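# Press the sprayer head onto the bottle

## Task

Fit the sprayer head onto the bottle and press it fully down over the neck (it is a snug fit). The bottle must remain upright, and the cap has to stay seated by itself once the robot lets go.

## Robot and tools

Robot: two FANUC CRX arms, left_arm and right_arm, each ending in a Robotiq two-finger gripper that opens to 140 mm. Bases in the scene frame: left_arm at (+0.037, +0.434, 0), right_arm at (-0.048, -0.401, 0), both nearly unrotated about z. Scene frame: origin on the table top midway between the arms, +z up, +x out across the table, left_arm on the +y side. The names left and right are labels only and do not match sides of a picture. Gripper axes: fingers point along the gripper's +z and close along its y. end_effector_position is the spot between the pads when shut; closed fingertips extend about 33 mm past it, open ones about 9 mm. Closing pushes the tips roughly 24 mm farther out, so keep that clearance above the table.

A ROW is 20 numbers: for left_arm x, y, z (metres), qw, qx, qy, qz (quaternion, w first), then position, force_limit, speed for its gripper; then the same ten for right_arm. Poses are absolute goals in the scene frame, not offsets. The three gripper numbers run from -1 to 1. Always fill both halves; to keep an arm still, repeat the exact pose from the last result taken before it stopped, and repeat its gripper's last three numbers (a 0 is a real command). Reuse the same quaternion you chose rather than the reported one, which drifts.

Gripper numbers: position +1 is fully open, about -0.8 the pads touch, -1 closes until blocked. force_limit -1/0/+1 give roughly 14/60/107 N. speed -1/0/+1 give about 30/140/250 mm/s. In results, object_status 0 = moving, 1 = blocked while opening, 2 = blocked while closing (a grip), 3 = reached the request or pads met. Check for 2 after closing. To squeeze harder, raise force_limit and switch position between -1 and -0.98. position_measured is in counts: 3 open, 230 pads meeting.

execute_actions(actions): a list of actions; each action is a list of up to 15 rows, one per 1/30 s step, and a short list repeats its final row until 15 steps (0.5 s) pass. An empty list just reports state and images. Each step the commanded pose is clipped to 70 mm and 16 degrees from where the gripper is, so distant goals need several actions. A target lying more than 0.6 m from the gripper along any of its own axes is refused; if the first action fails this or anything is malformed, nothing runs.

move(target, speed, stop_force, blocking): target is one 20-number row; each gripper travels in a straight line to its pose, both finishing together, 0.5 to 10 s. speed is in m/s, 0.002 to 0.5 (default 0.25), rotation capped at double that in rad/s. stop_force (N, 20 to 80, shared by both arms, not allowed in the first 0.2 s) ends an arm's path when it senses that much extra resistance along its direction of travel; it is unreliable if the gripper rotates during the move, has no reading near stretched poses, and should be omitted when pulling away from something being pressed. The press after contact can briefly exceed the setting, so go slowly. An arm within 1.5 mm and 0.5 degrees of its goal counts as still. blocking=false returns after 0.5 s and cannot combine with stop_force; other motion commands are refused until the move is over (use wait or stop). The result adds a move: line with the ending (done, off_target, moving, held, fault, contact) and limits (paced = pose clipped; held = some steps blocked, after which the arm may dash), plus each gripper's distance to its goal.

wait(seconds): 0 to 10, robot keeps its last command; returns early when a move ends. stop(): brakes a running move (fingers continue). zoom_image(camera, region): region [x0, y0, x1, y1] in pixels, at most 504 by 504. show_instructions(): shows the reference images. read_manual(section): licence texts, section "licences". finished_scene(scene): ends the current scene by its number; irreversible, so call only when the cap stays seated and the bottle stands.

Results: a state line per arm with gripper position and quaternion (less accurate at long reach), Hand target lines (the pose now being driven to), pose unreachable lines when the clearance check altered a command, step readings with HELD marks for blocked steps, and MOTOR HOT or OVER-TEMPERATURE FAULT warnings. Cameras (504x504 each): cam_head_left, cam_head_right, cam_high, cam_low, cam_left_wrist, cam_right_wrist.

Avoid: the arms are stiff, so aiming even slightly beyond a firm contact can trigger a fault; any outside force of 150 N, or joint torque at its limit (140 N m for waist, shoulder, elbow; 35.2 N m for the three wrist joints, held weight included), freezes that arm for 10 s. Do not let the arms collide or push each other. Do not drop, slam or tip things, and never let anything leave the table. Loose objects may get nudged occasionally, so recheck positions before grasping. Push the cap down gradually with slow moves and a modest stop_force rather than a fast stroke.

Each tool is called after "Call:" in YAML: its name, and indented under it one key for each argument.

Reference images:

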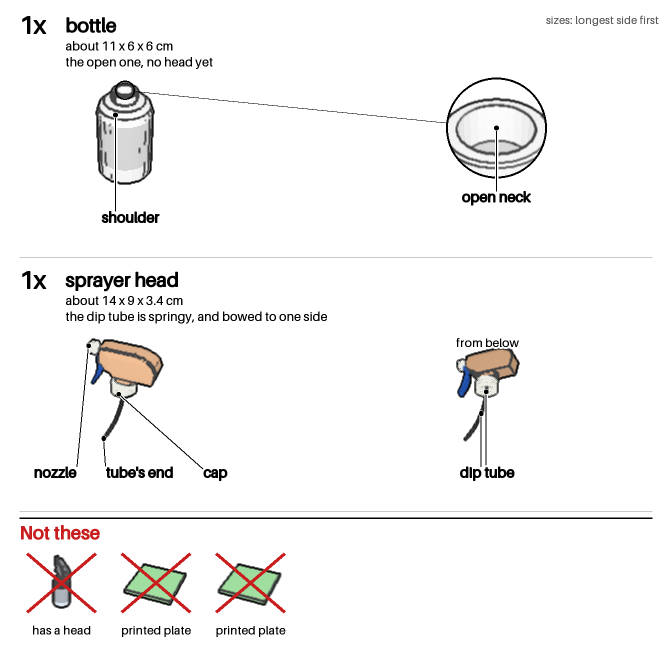

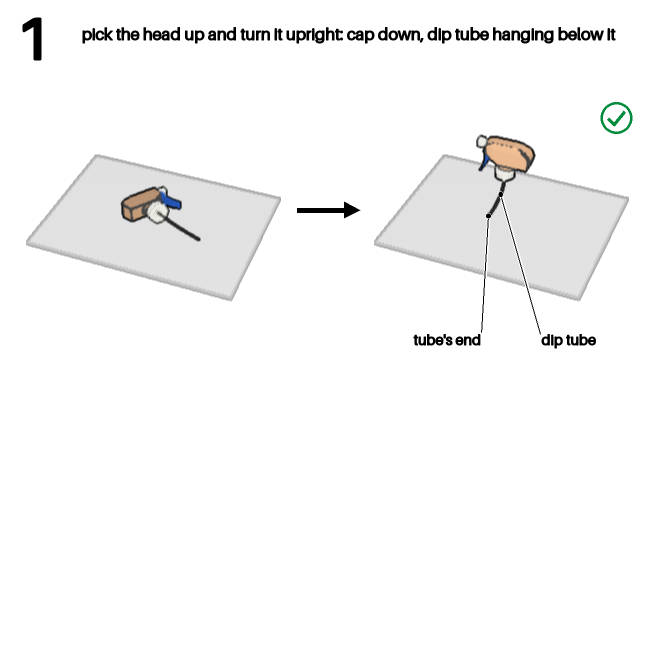

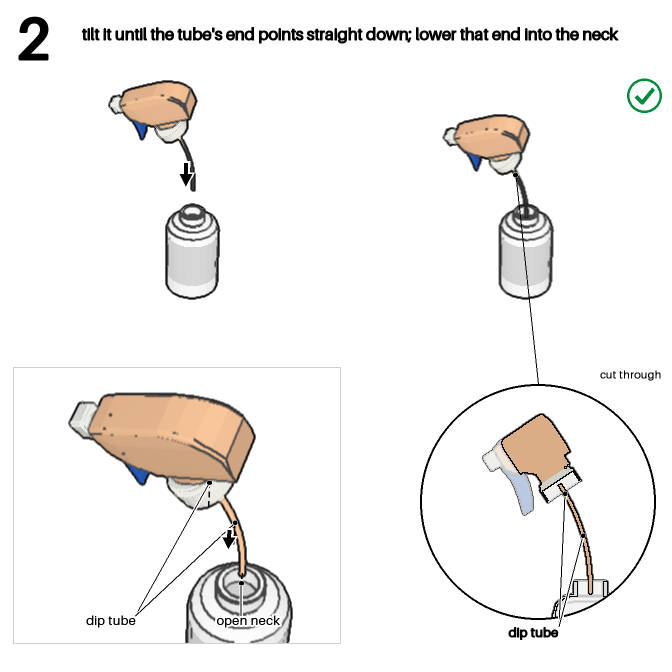

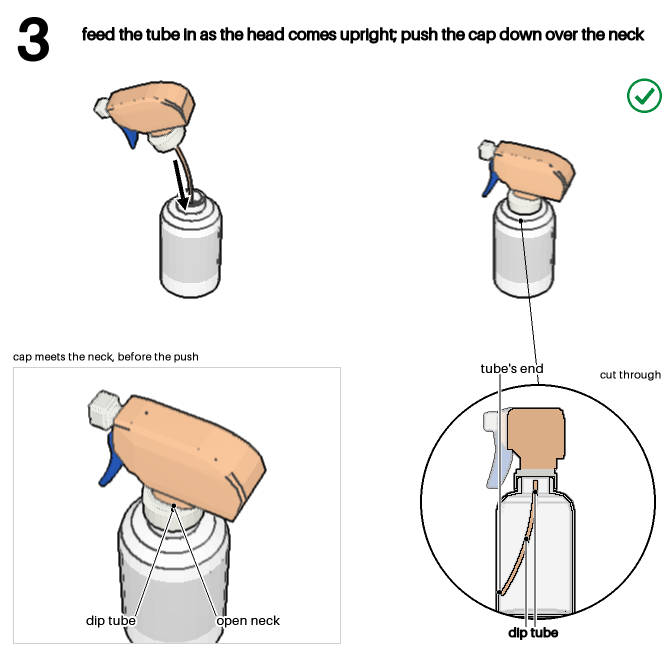

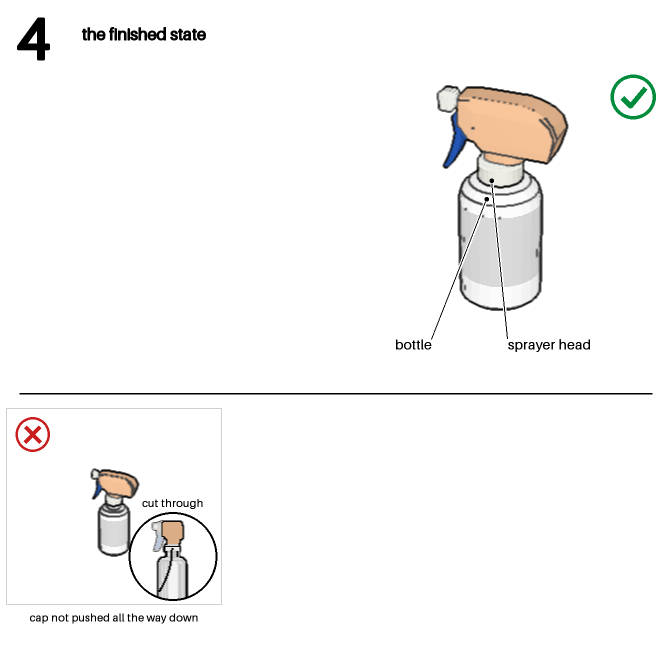

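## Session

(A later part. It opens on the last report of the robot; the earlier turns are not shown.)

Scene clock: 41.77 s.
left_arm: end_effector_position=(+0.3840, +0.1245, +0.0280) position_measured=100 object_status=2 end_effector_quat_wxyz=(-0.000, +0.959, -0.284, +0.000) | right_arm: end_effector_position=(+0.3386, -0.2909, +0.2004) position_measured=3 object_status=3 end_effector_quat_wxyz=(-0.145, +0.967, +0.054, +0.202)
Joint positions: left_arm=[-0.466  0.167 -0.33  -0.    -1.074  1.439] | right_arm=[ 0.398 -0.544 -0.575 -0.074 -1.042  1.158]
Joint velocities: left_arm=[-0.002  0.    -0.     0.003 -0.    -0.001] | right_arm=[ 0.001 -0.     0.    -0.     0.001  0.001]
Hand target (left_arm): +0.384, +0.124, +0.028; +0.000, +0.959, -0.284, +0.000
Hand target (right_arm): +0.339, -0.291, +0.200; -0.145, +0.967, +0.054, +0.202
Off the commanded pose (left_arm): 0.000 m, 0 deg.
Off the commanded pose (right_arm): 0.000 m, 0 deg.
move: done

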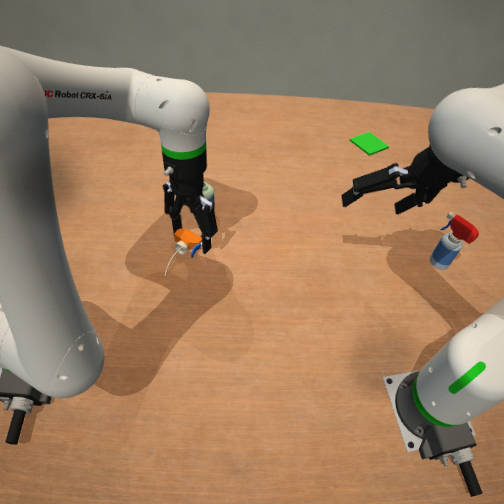

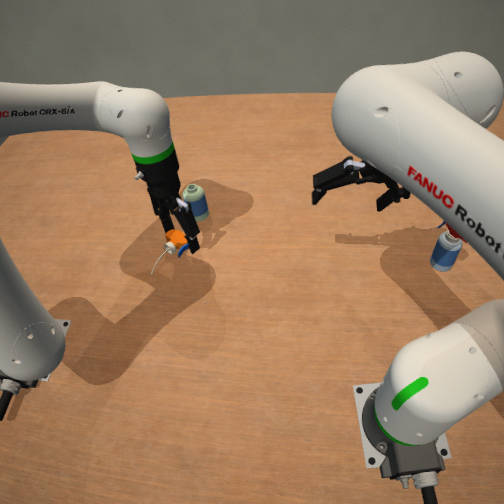

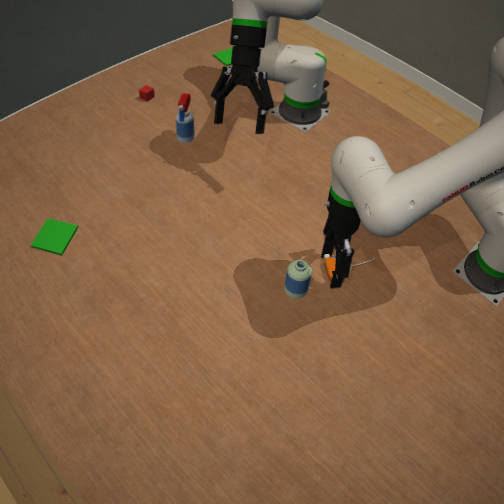

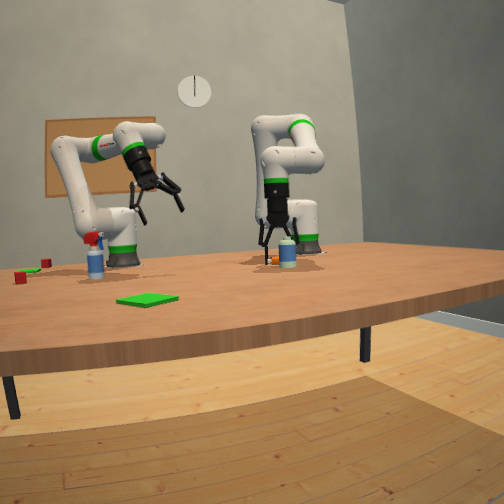

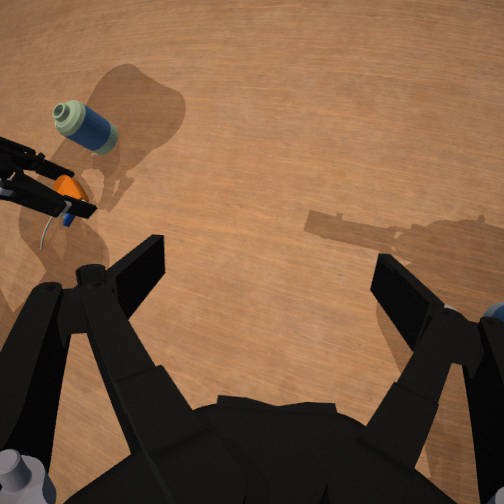

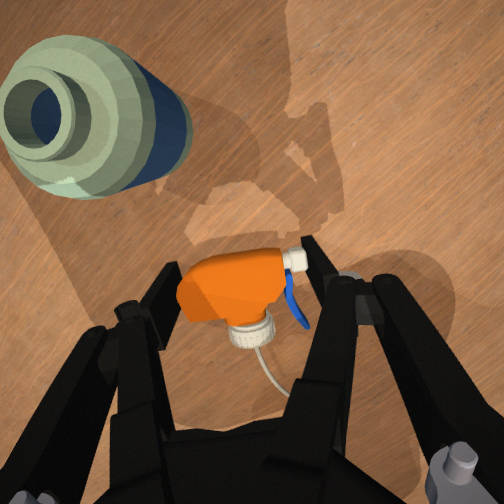

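Call:
move:
  target: [0.384,0.1245,0.2,0,0.959,-0.284,0,-1,0.5,0, 0.3386,-0.2909,0.2004,-0.145,0.967,0.054,0.202,1,0,0]
  speed: 0.3

Call:
move:
  target: [0.40,0.12,0.30,0.201,0.678,-0.201,0.678,-1,0.5,0, 0.3386,-0.2909,0.2004,-0.145,0.967,0.054,0.202,1,0,0]
  speed: 0.3

Scene clock: 50.07 s.
left_arm: end_effector_position=(+0.3834, +0.1249, +0.2000) position_measured=100 object_status=2 end_effector_quat_wxyz=(-0.000, +0.959, -0.284, -0.000) | right_arm: end_effector_position=(+0.3386, -0.2909, +0.2004) position_measured=3 object_status=3 end_effector_quat_wxyz=(-0.145, +0.967, +0.054, +0.202)
Joint positions: left_arm=[-0.466  0.042 -0.047 -0.    -1.482  1.44 ] | right_arm=[ 0.398 -0.544 -0.575 -0.074 -1.042  1.158]
Joint velocities: left_arm=[-0.001  0.001  0.001  0.    -0.001  0.004] | right_arm=[ 0.001  0.    -0.     0.001 -0.001 -0.001]
Hand target (left_arm): +0.383, +0.125, +0.200; -0.000, +0.959, -0.284, +0.000
Hand target (right_arm): +0.339, -0.291, +0.200; -0.145, +0.967, +0.054, +0.202
Off the commanded pose (left_arm): 0.001 m, 0 deg.
Off the commanded pose (right_arm): 0.000 m, 0 deg.
move: done

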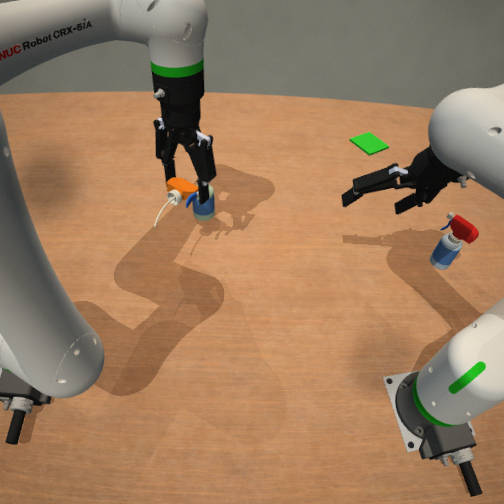

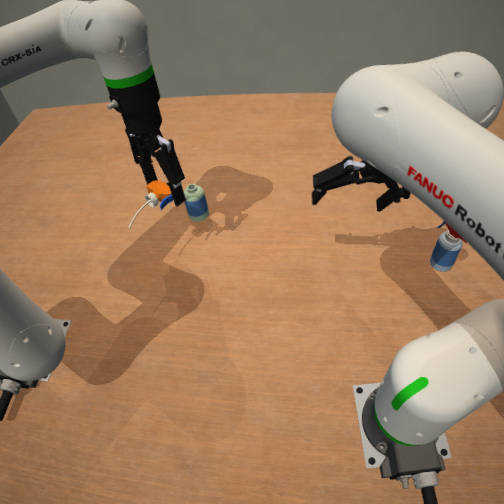

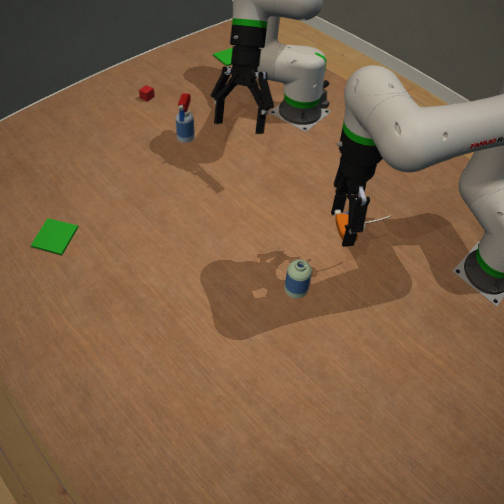

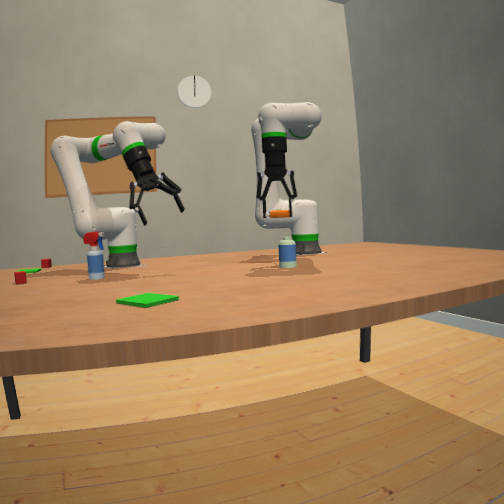

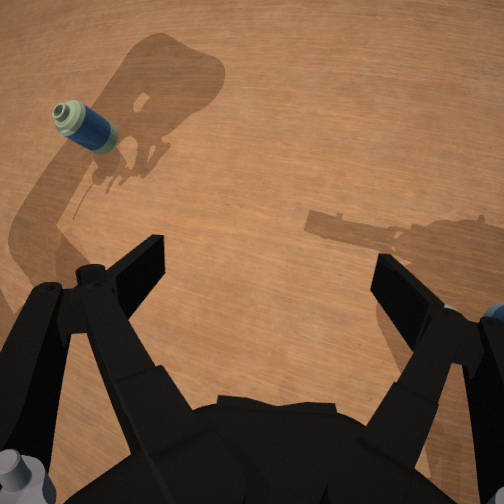

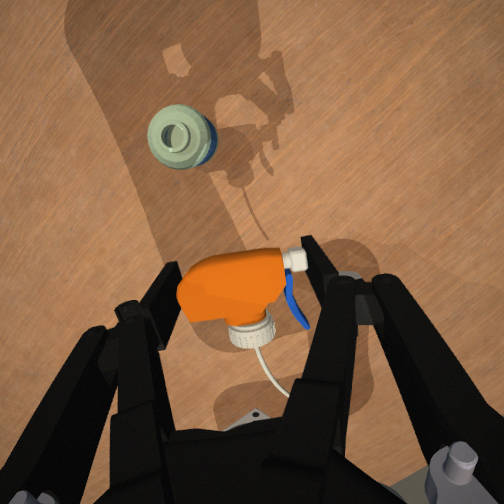

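Scene clock: 54.67 s.
left_arm: end_effector_position=(+0.3979, +0.1196, +0.3011) position_measured=100 object_status=2 end_effector_quat_wxyz=(+0.202, +0.678, -0.202, +0.677) | right_arm: end_effector_position=(+0.3386, -0.2909, +0.2004) position_measured=3 object_status=3 end_effector_quat_wxyz=(-0.145, +0.967, +0.054, +0.202)
Joint positions: left_arm=[-0.448 -0.849 -0.977 -0.883  0.198  2.444] | right_arm=[ 0.398 -0.544 -0.575 -0.074 -1.042  1.158]
Joint velocities: left_arm=[-0.009 -0.001  0.006 -0.021 -0.011  0.025] | right_arm=[-0.001  0.     0.     0.     0.001  0.002]
Hand target (left_arm): +0.398, +0.120, +0.301; +0.202, +0.678, -0.202, +0.677
Hand target (right_arm): +0.339, -0.291, +0.200; -0.145, +0.967, +0.054, +0.202
Off the commanded pose (left_arm): 0.002 m, 0 deg.
Off the commanded pose (right_arm): 0.000 m, 0 deg.
move: done

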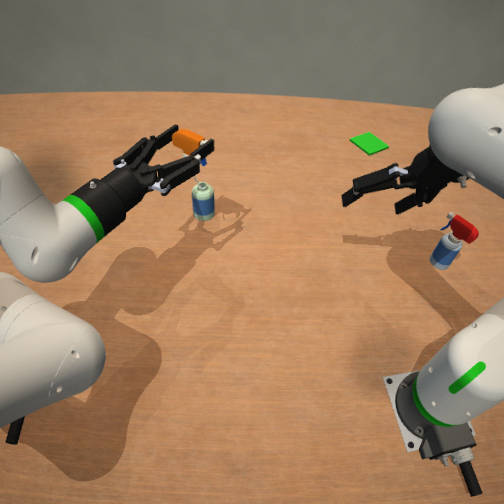

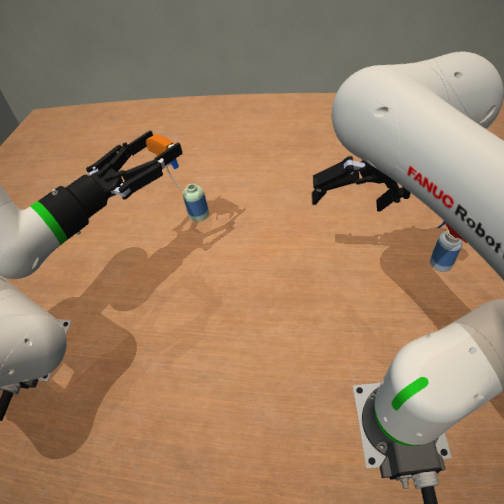

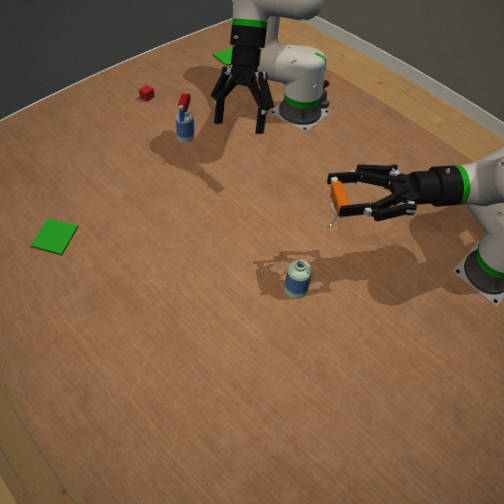

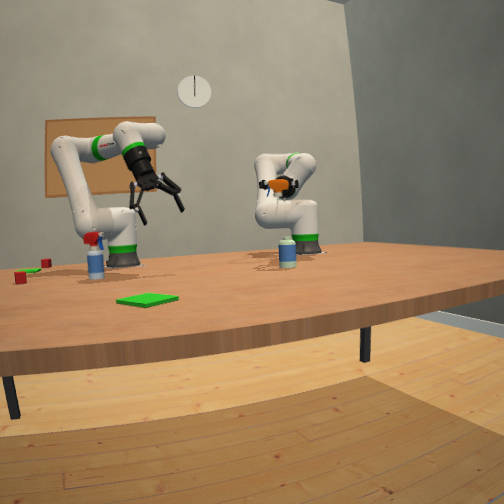

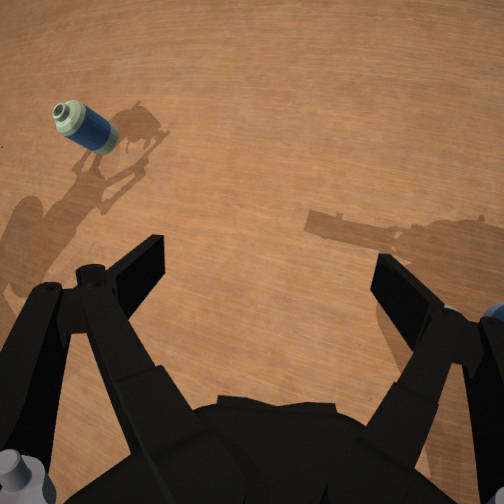

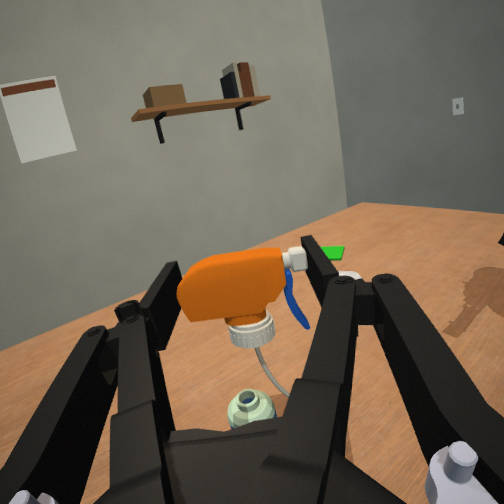

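Call:
move:
  target: [0.50,0.20,0.32,0.5,0.5,-0.5,0.5,-1,0.5,0, 0.507,-0.02,0.06,0.5,-0.5,-0.5,-0.5,1,0,0]
  speed: 0.3

Scene clock: 78.67 s.
left_arm: end_effector_position=(+0.4993, +0.2007, +0.3185) position_measured=100 object_status=2 end_effector_quat_wxyz=(+0.500, +0.501, -0.500, +0.498) | right_arm: end_effector_position=(+0.5074, -0.0205, +0.0626) position_measured=3 object_status=3 end_effector_quat_wxyz=(-0.502, +0.498, +0.501, +0.500)
Joint positions: left_arm=[ 0.218  0.277 -0.047 -1.652  1.797  2.811] | right_arm=[-0.111  0.893  0.175 -1.595 -1.549  3.861]
Joint velocities: left_arm=[-0.     0.     0.     0.001 -0.    -0.001] | right_arm=[ 0.    -0.     0.    -0.002  0.002  0.001]
Hand target (left_arm): +0.499, +0.201, +0.319; +0.500, +0.501, -0.500, +0.498
Hand target (right_arm): +0.507, -0.021, +0.063; +0.502, -0.498, -0.501, -0.500
Off the commanded pose (left_arm): 0.002 m, 0 deg.
Off the commanded pose (right_arm): 0.003 m, 0 deg.
FORCE FAULT: contact force on the right arm reached its limit, and that arm stopped for 10 seconds. The contact can be on any part of that arm, not only on its tool. That time counts as 19 of the actions that you can send in this scene. That arm's remaining commands of this call were not run. That arm holds still and accepts commands again. Move the arm away from the contact; if what it grips holds it there, let go first. Pushing or pulling that hard again can fault the arm again.
move: fault (right_arm)

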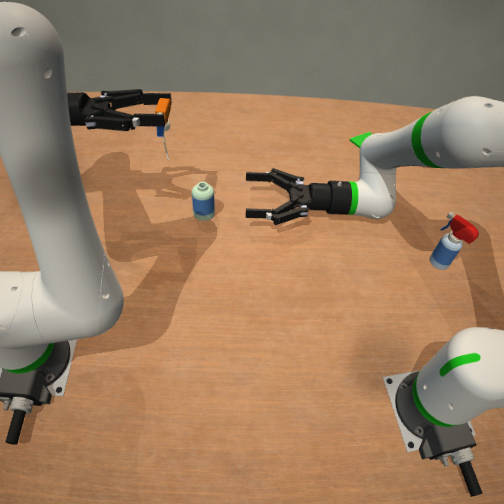

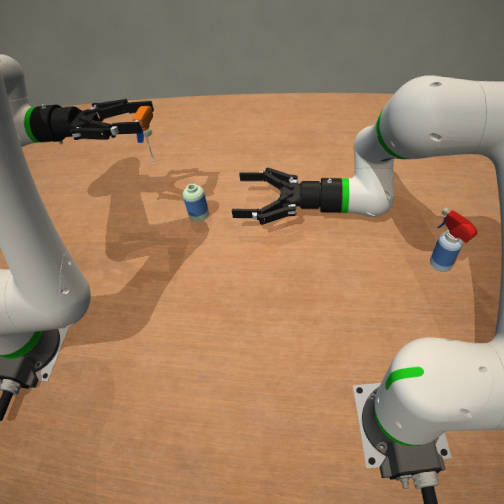

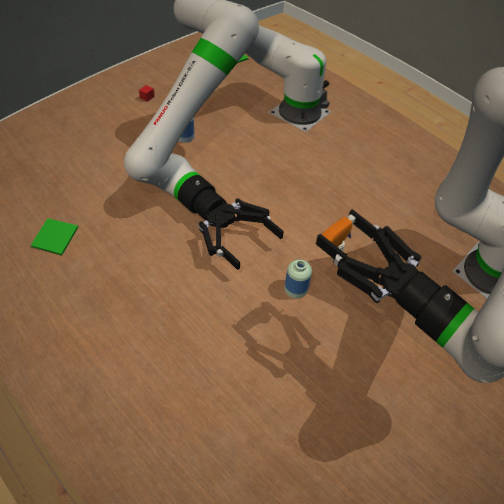

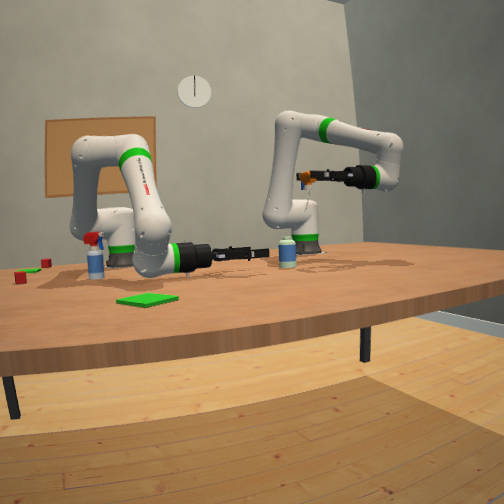

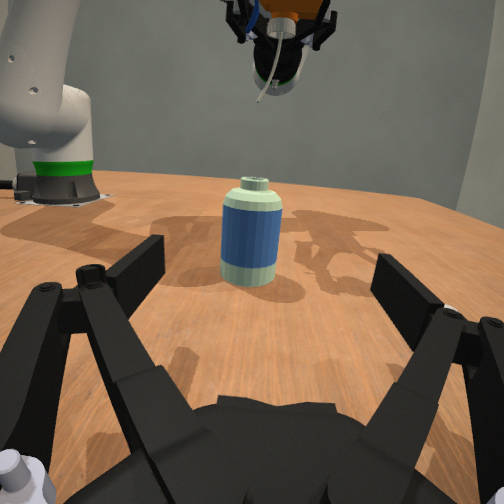

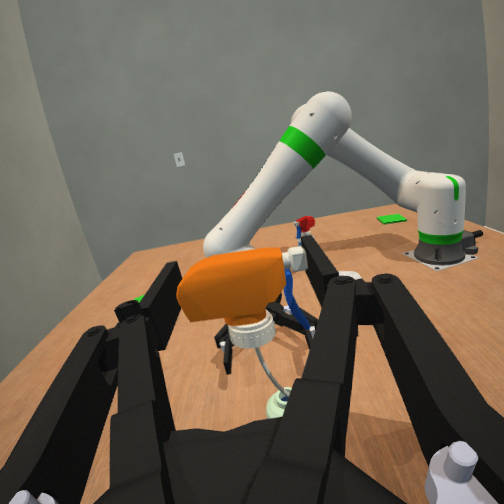

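Call:
move:
  target: [0.50,0.20,0.32,0.5,0.5,-0.5,0.5,-1,0.5,0, 0.503,0.0,0.08,0.405,-0.58,-0.58,-0.405,1,0,0]
  speed: 0.2

Call:
move:
  target: [0.50,0.20,0.32,0.5,0.5,-0.5,0.5,-1,0.5,0, 0.503,0.115,0.055,0.405,-0.58,-0.58,-0.405,1,0,0]
  speed: 0.2

Scene clock: 86.47 s.
left_arm: end_effector_position=(+0.5000, +0.2000, +0.3200) position_measured=100 object_status=2 end_effector_quat_wxyz=(+0.500, +0.500, -0.500, +0.500) | right_arm: end_effector_position=(+0.5028, +0.0002, +0.0797) position_measured=3 object_status=3 end_effector_quat_wxyz=(-0.405, +0.580, +0.580, +0.405)
Joint positions: left_arm=[ 0.217  0.277 -0.046 -1.648  1.797  2.81 ] | right_arm=[ 0.027  0.616  0.117 -1.333 -1.257  3.571]
Joint velocities: left_arm=[ 0.001 -0.    -0.     0.001  0.     0.   ] | right_arm=[ 0.    -0.001  0.002  0.    -0.001 -0.001]
Hand target (left_arm): +0.500, +0.200, +0.320; +0.500, +0.500, -0.500, +0.500
Hand target (right_arm): +0.503, +0.000, +0.080; -0.405, +0.580, +0.580, +0.405
Off the commanded pose (left_arm): 0.000 m, 0 deg.
Off the commanded pose (right_arm): 0.000 m, 0 deg.
move: done

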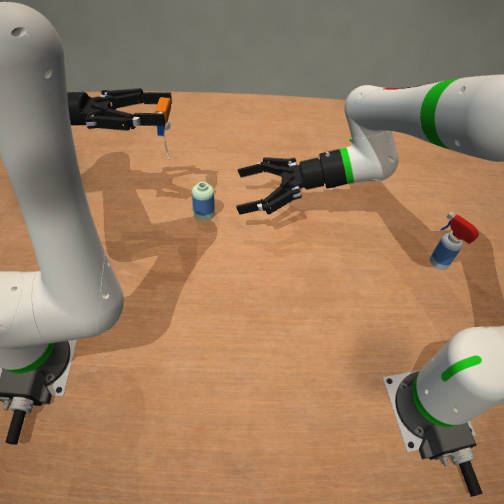

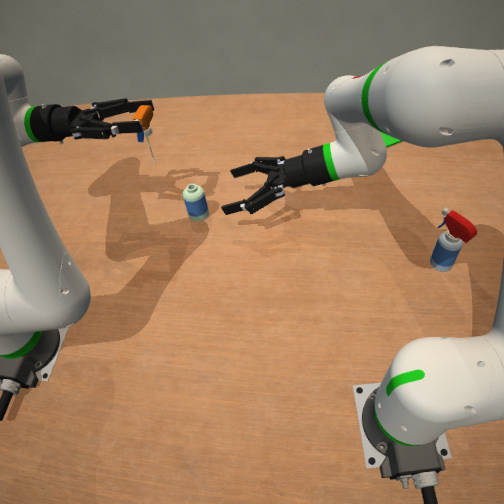

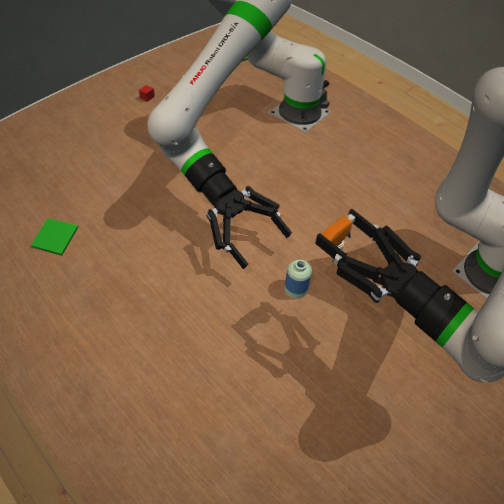

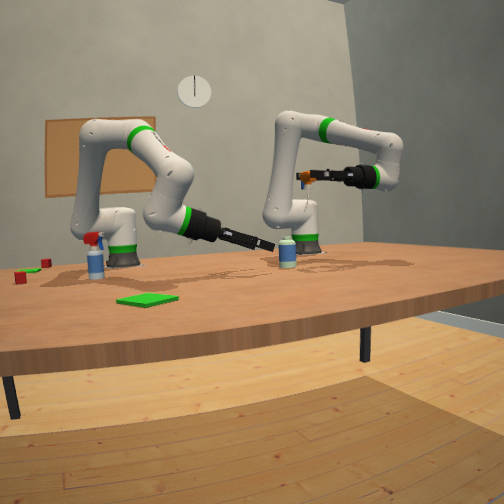

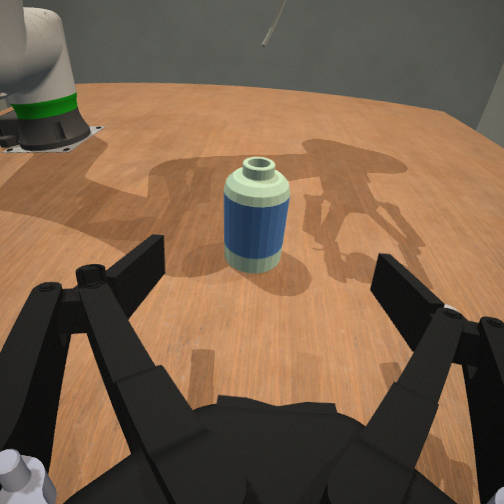

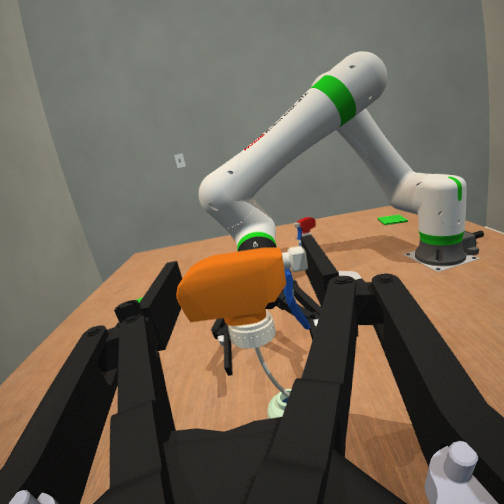

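Scene clock: 87.43 s.
left_arm: end_effector_position=(+0.5000, +0.2000, +0.3200) position_measured=100 object_status=2 end_effector_quat_wxyz=(+0.500, +0.500, -0.500, +0.500) | right_arm: end_effector_position=(+0.5031, +0.1149, +0.0548) position_measured=3 object_status=3 end_effector_quat_wxyz=(-0.405, +0.580, +0.580, +0.405)
Joint positions: left_arm=[ 0.217  0.277 -0.046 -1.648  1.797  2.81 ] | right_arm=[ 0.206  0.703  0.199 -1.407 -1.103  3.543]
Joint velocities: left_arm=[-0.001  0.    -0.     0.001 -0.     0.001] | right_arm=[ 0.001  0.     0.    -0.     0.002  0.002]
Hand target (left_arm): +0.500, +0.200, +0.320; +0.500, +0.500, -0.500, +0.500
Hand target (right_arm): +0.503, +0.115, +0.055; -0.405, +0.580, +0.580, +0.405
Off the commanded pose (left_arm): 0.000 m, 0 deg.
Off the commanded pose (right_arm): 0.000 m, 0 deg.
move: done

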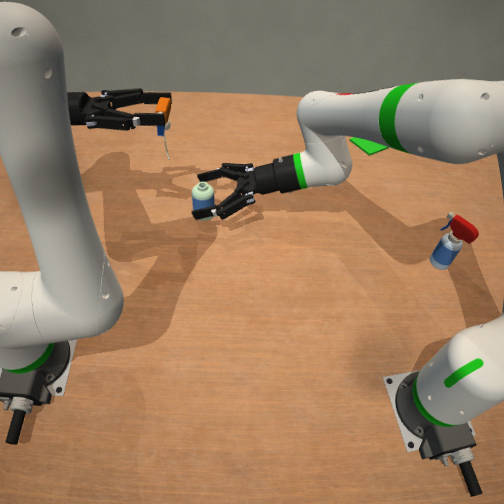

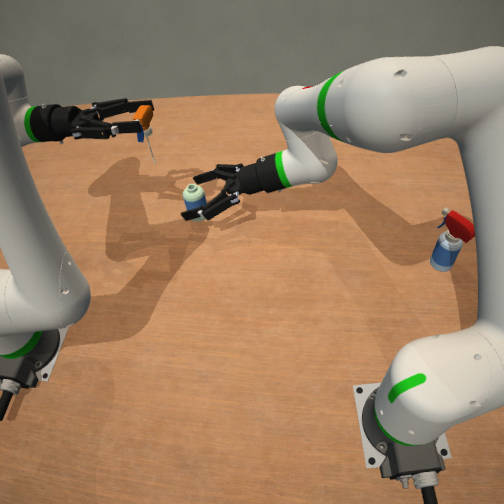

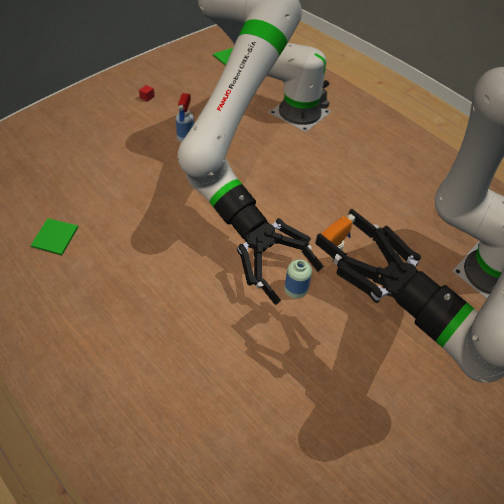

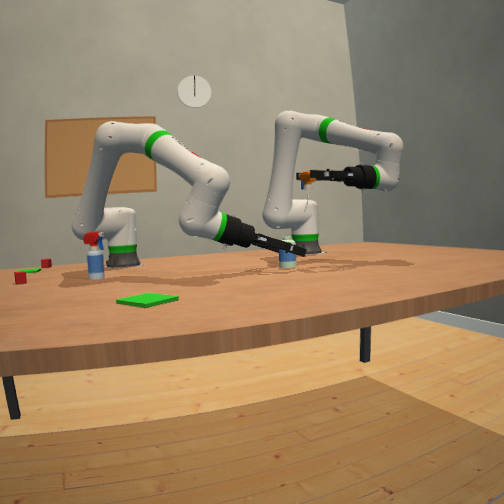

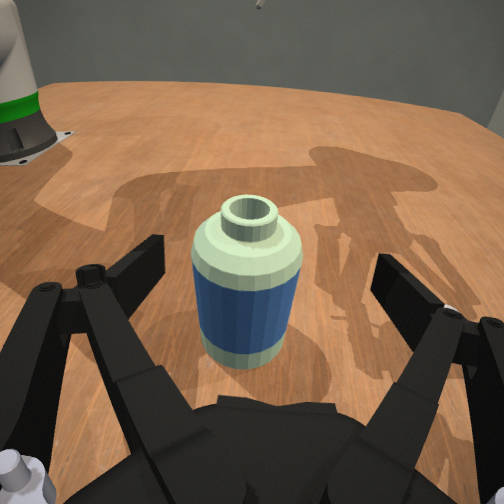

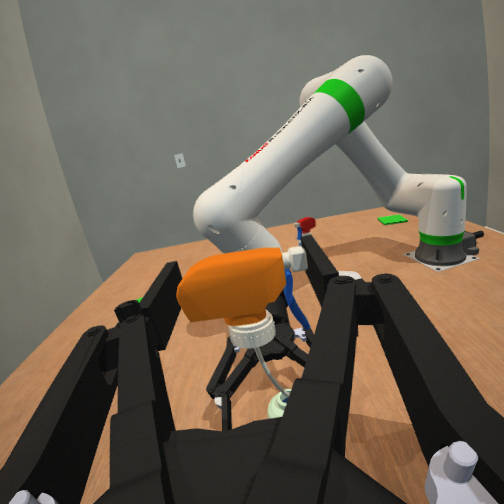

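Call:
move:
  target: [0.50,0.20,0.32,0.5,0.5,-0.5,0.5,-1,0.5,0, 0.490,0.125,0.05,0.405,-0.58,-0.58,-0.405,1,0,0]
  speed: 0.1

Call:
move:
  target: [0.50,0.20,0.32,0.5,0.5,-0.5,0.5,-1,0.5,0, 0.490,0.125,0.05,0.405,-0.58,-0.58,-0.405,-1,0,-0.3]
  speed: 0.1

Scene clock: 92.00 s.
left_arm: end_effector_position=(+0.5000, +0.2000, +0.3200) position_measured=100 object_status=2 end_effector_quat_wxyz=(+0.500, +0.500, -0.500, +0.500) | right_arm: end_effector_position=(+0.4900, +0.1250, +0.0500) position_measured=3 object_status=3 end_effector_quat_wxyz=(-0.405, +0.580, +0.580, +0.405)
Joint positions: left_arm=[ 0.217  0.277 -0.046 -1.648  1.797  2.81 ] | right_arm=[ 0.226  0.696  0.172 -1.427 -1.083  3.563]
Joint velocities: left_arm=[-0.    -0.001  0.     0.001  0.    -0.001] | right_arm=[ 0.001 -0.    -0.    -0.     0.     0.001]
Hand target (left_arm): +0.500, +0.200, +0.320; +0.500, +0.500, -0.500, +0.500
Hand target (right_arm): +0.490, +0.125, +0.050; -0.405, +0.580, +0.580, +0.405
Off the commanded pose (left_arm): 0.000 m, 0 deg.
Off the commanded pose (right_arm): 0.000 m, 0 deg.
move: done

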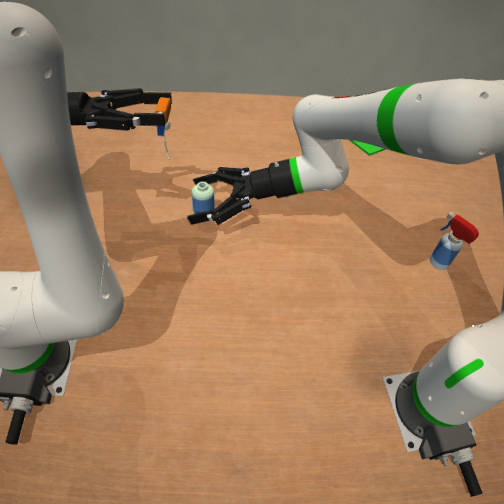

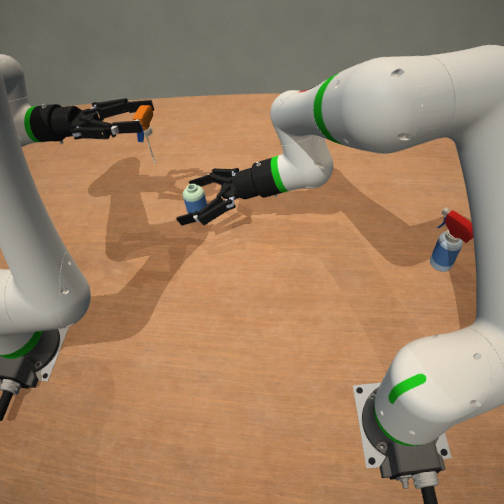

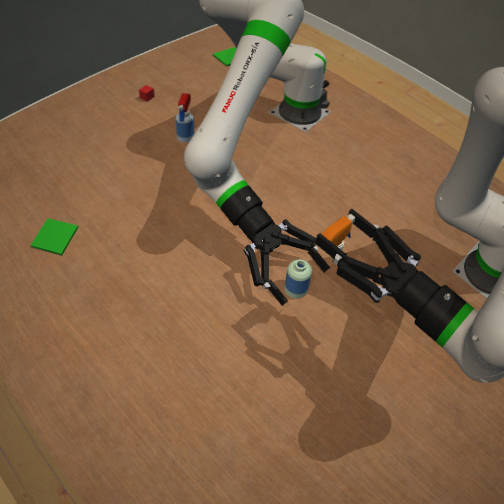

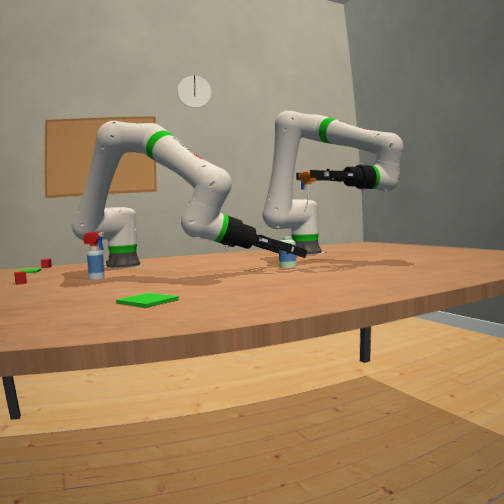

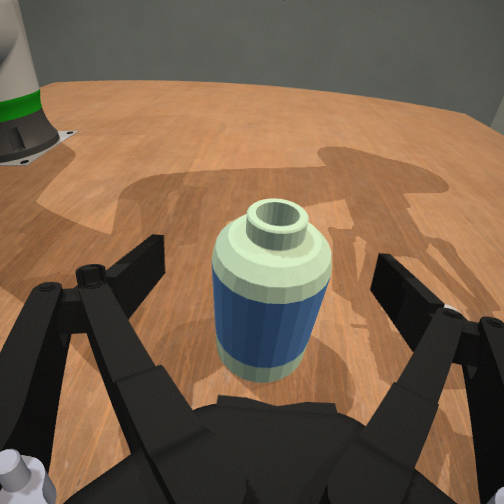

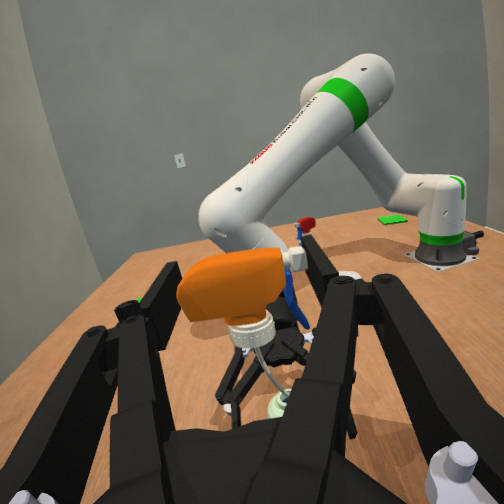

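Scene clock: 93.03 s.
left_arm: end_effector_position=(+0.5000, +0.2000, +0.3200) position_measured=100 object_status=2 end_effector_quat_wxyz=(+0.500, +0.500, -0.500, +0.500) | right_arm: end_effector_position=(+0.4900, +0.1250, +0.0500) position_measured=143 object_status=2 end_effector_quat_wxyz=(-0.405, +0.580, +0.580, +0.405)
Joint positions: left_arm=[ 0.217  0.277 -0.046 -1.648  1.797  2.81 ] | right_arm=[ 0.226  0.696  0.172 -1.427 -1.083  3.563]
Joint velocities: left_arm=[-0.     0.001 -0.     0.     0.     0.   ] | right_arm=[ 0.001  0.    -0.     0.001 -0.     0.001]
Hand target (left_arm): +0.500, +0.200, +0.320; +0.500, +0.500, -0.500, +0.500
Hand target (right_arm): +0.490, +0.125, +0.050; -0.405, +0.580, +0.580, +0.405
Off the commanded pose (left_arm): 0.000 m, 0 deg.
Off the commanded pose (right_arm): 0.000 m, 0 deg.
move: done

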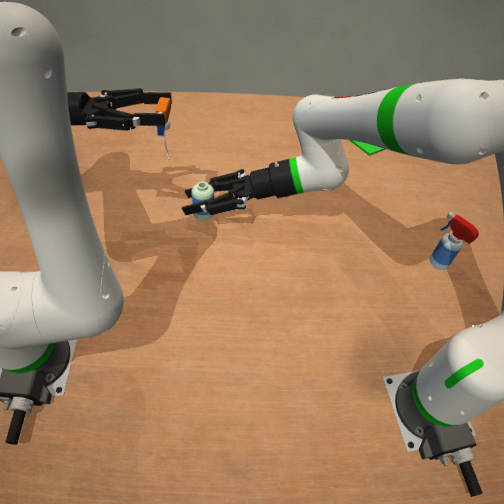

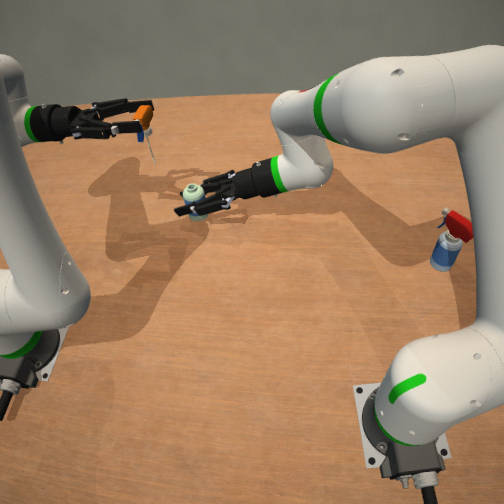

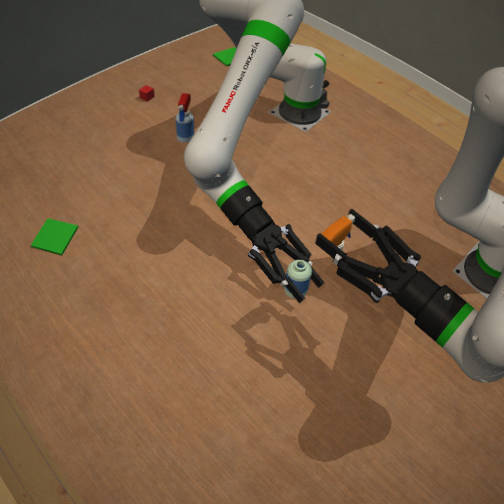

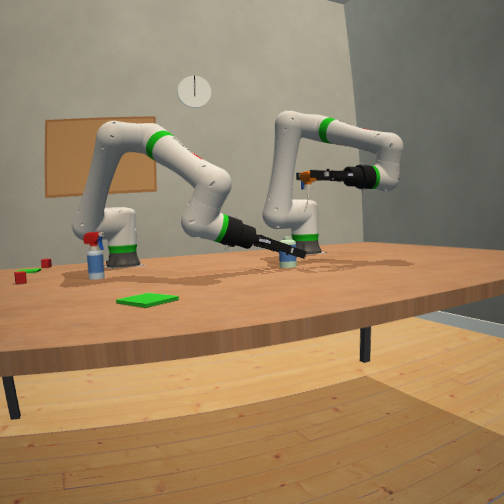

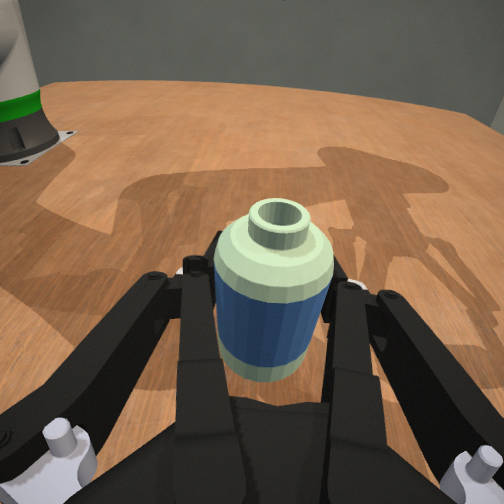

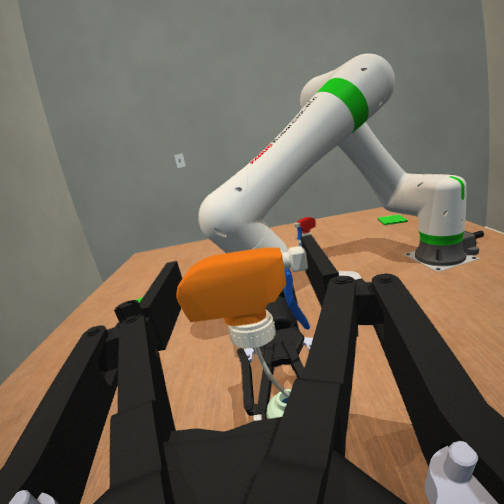

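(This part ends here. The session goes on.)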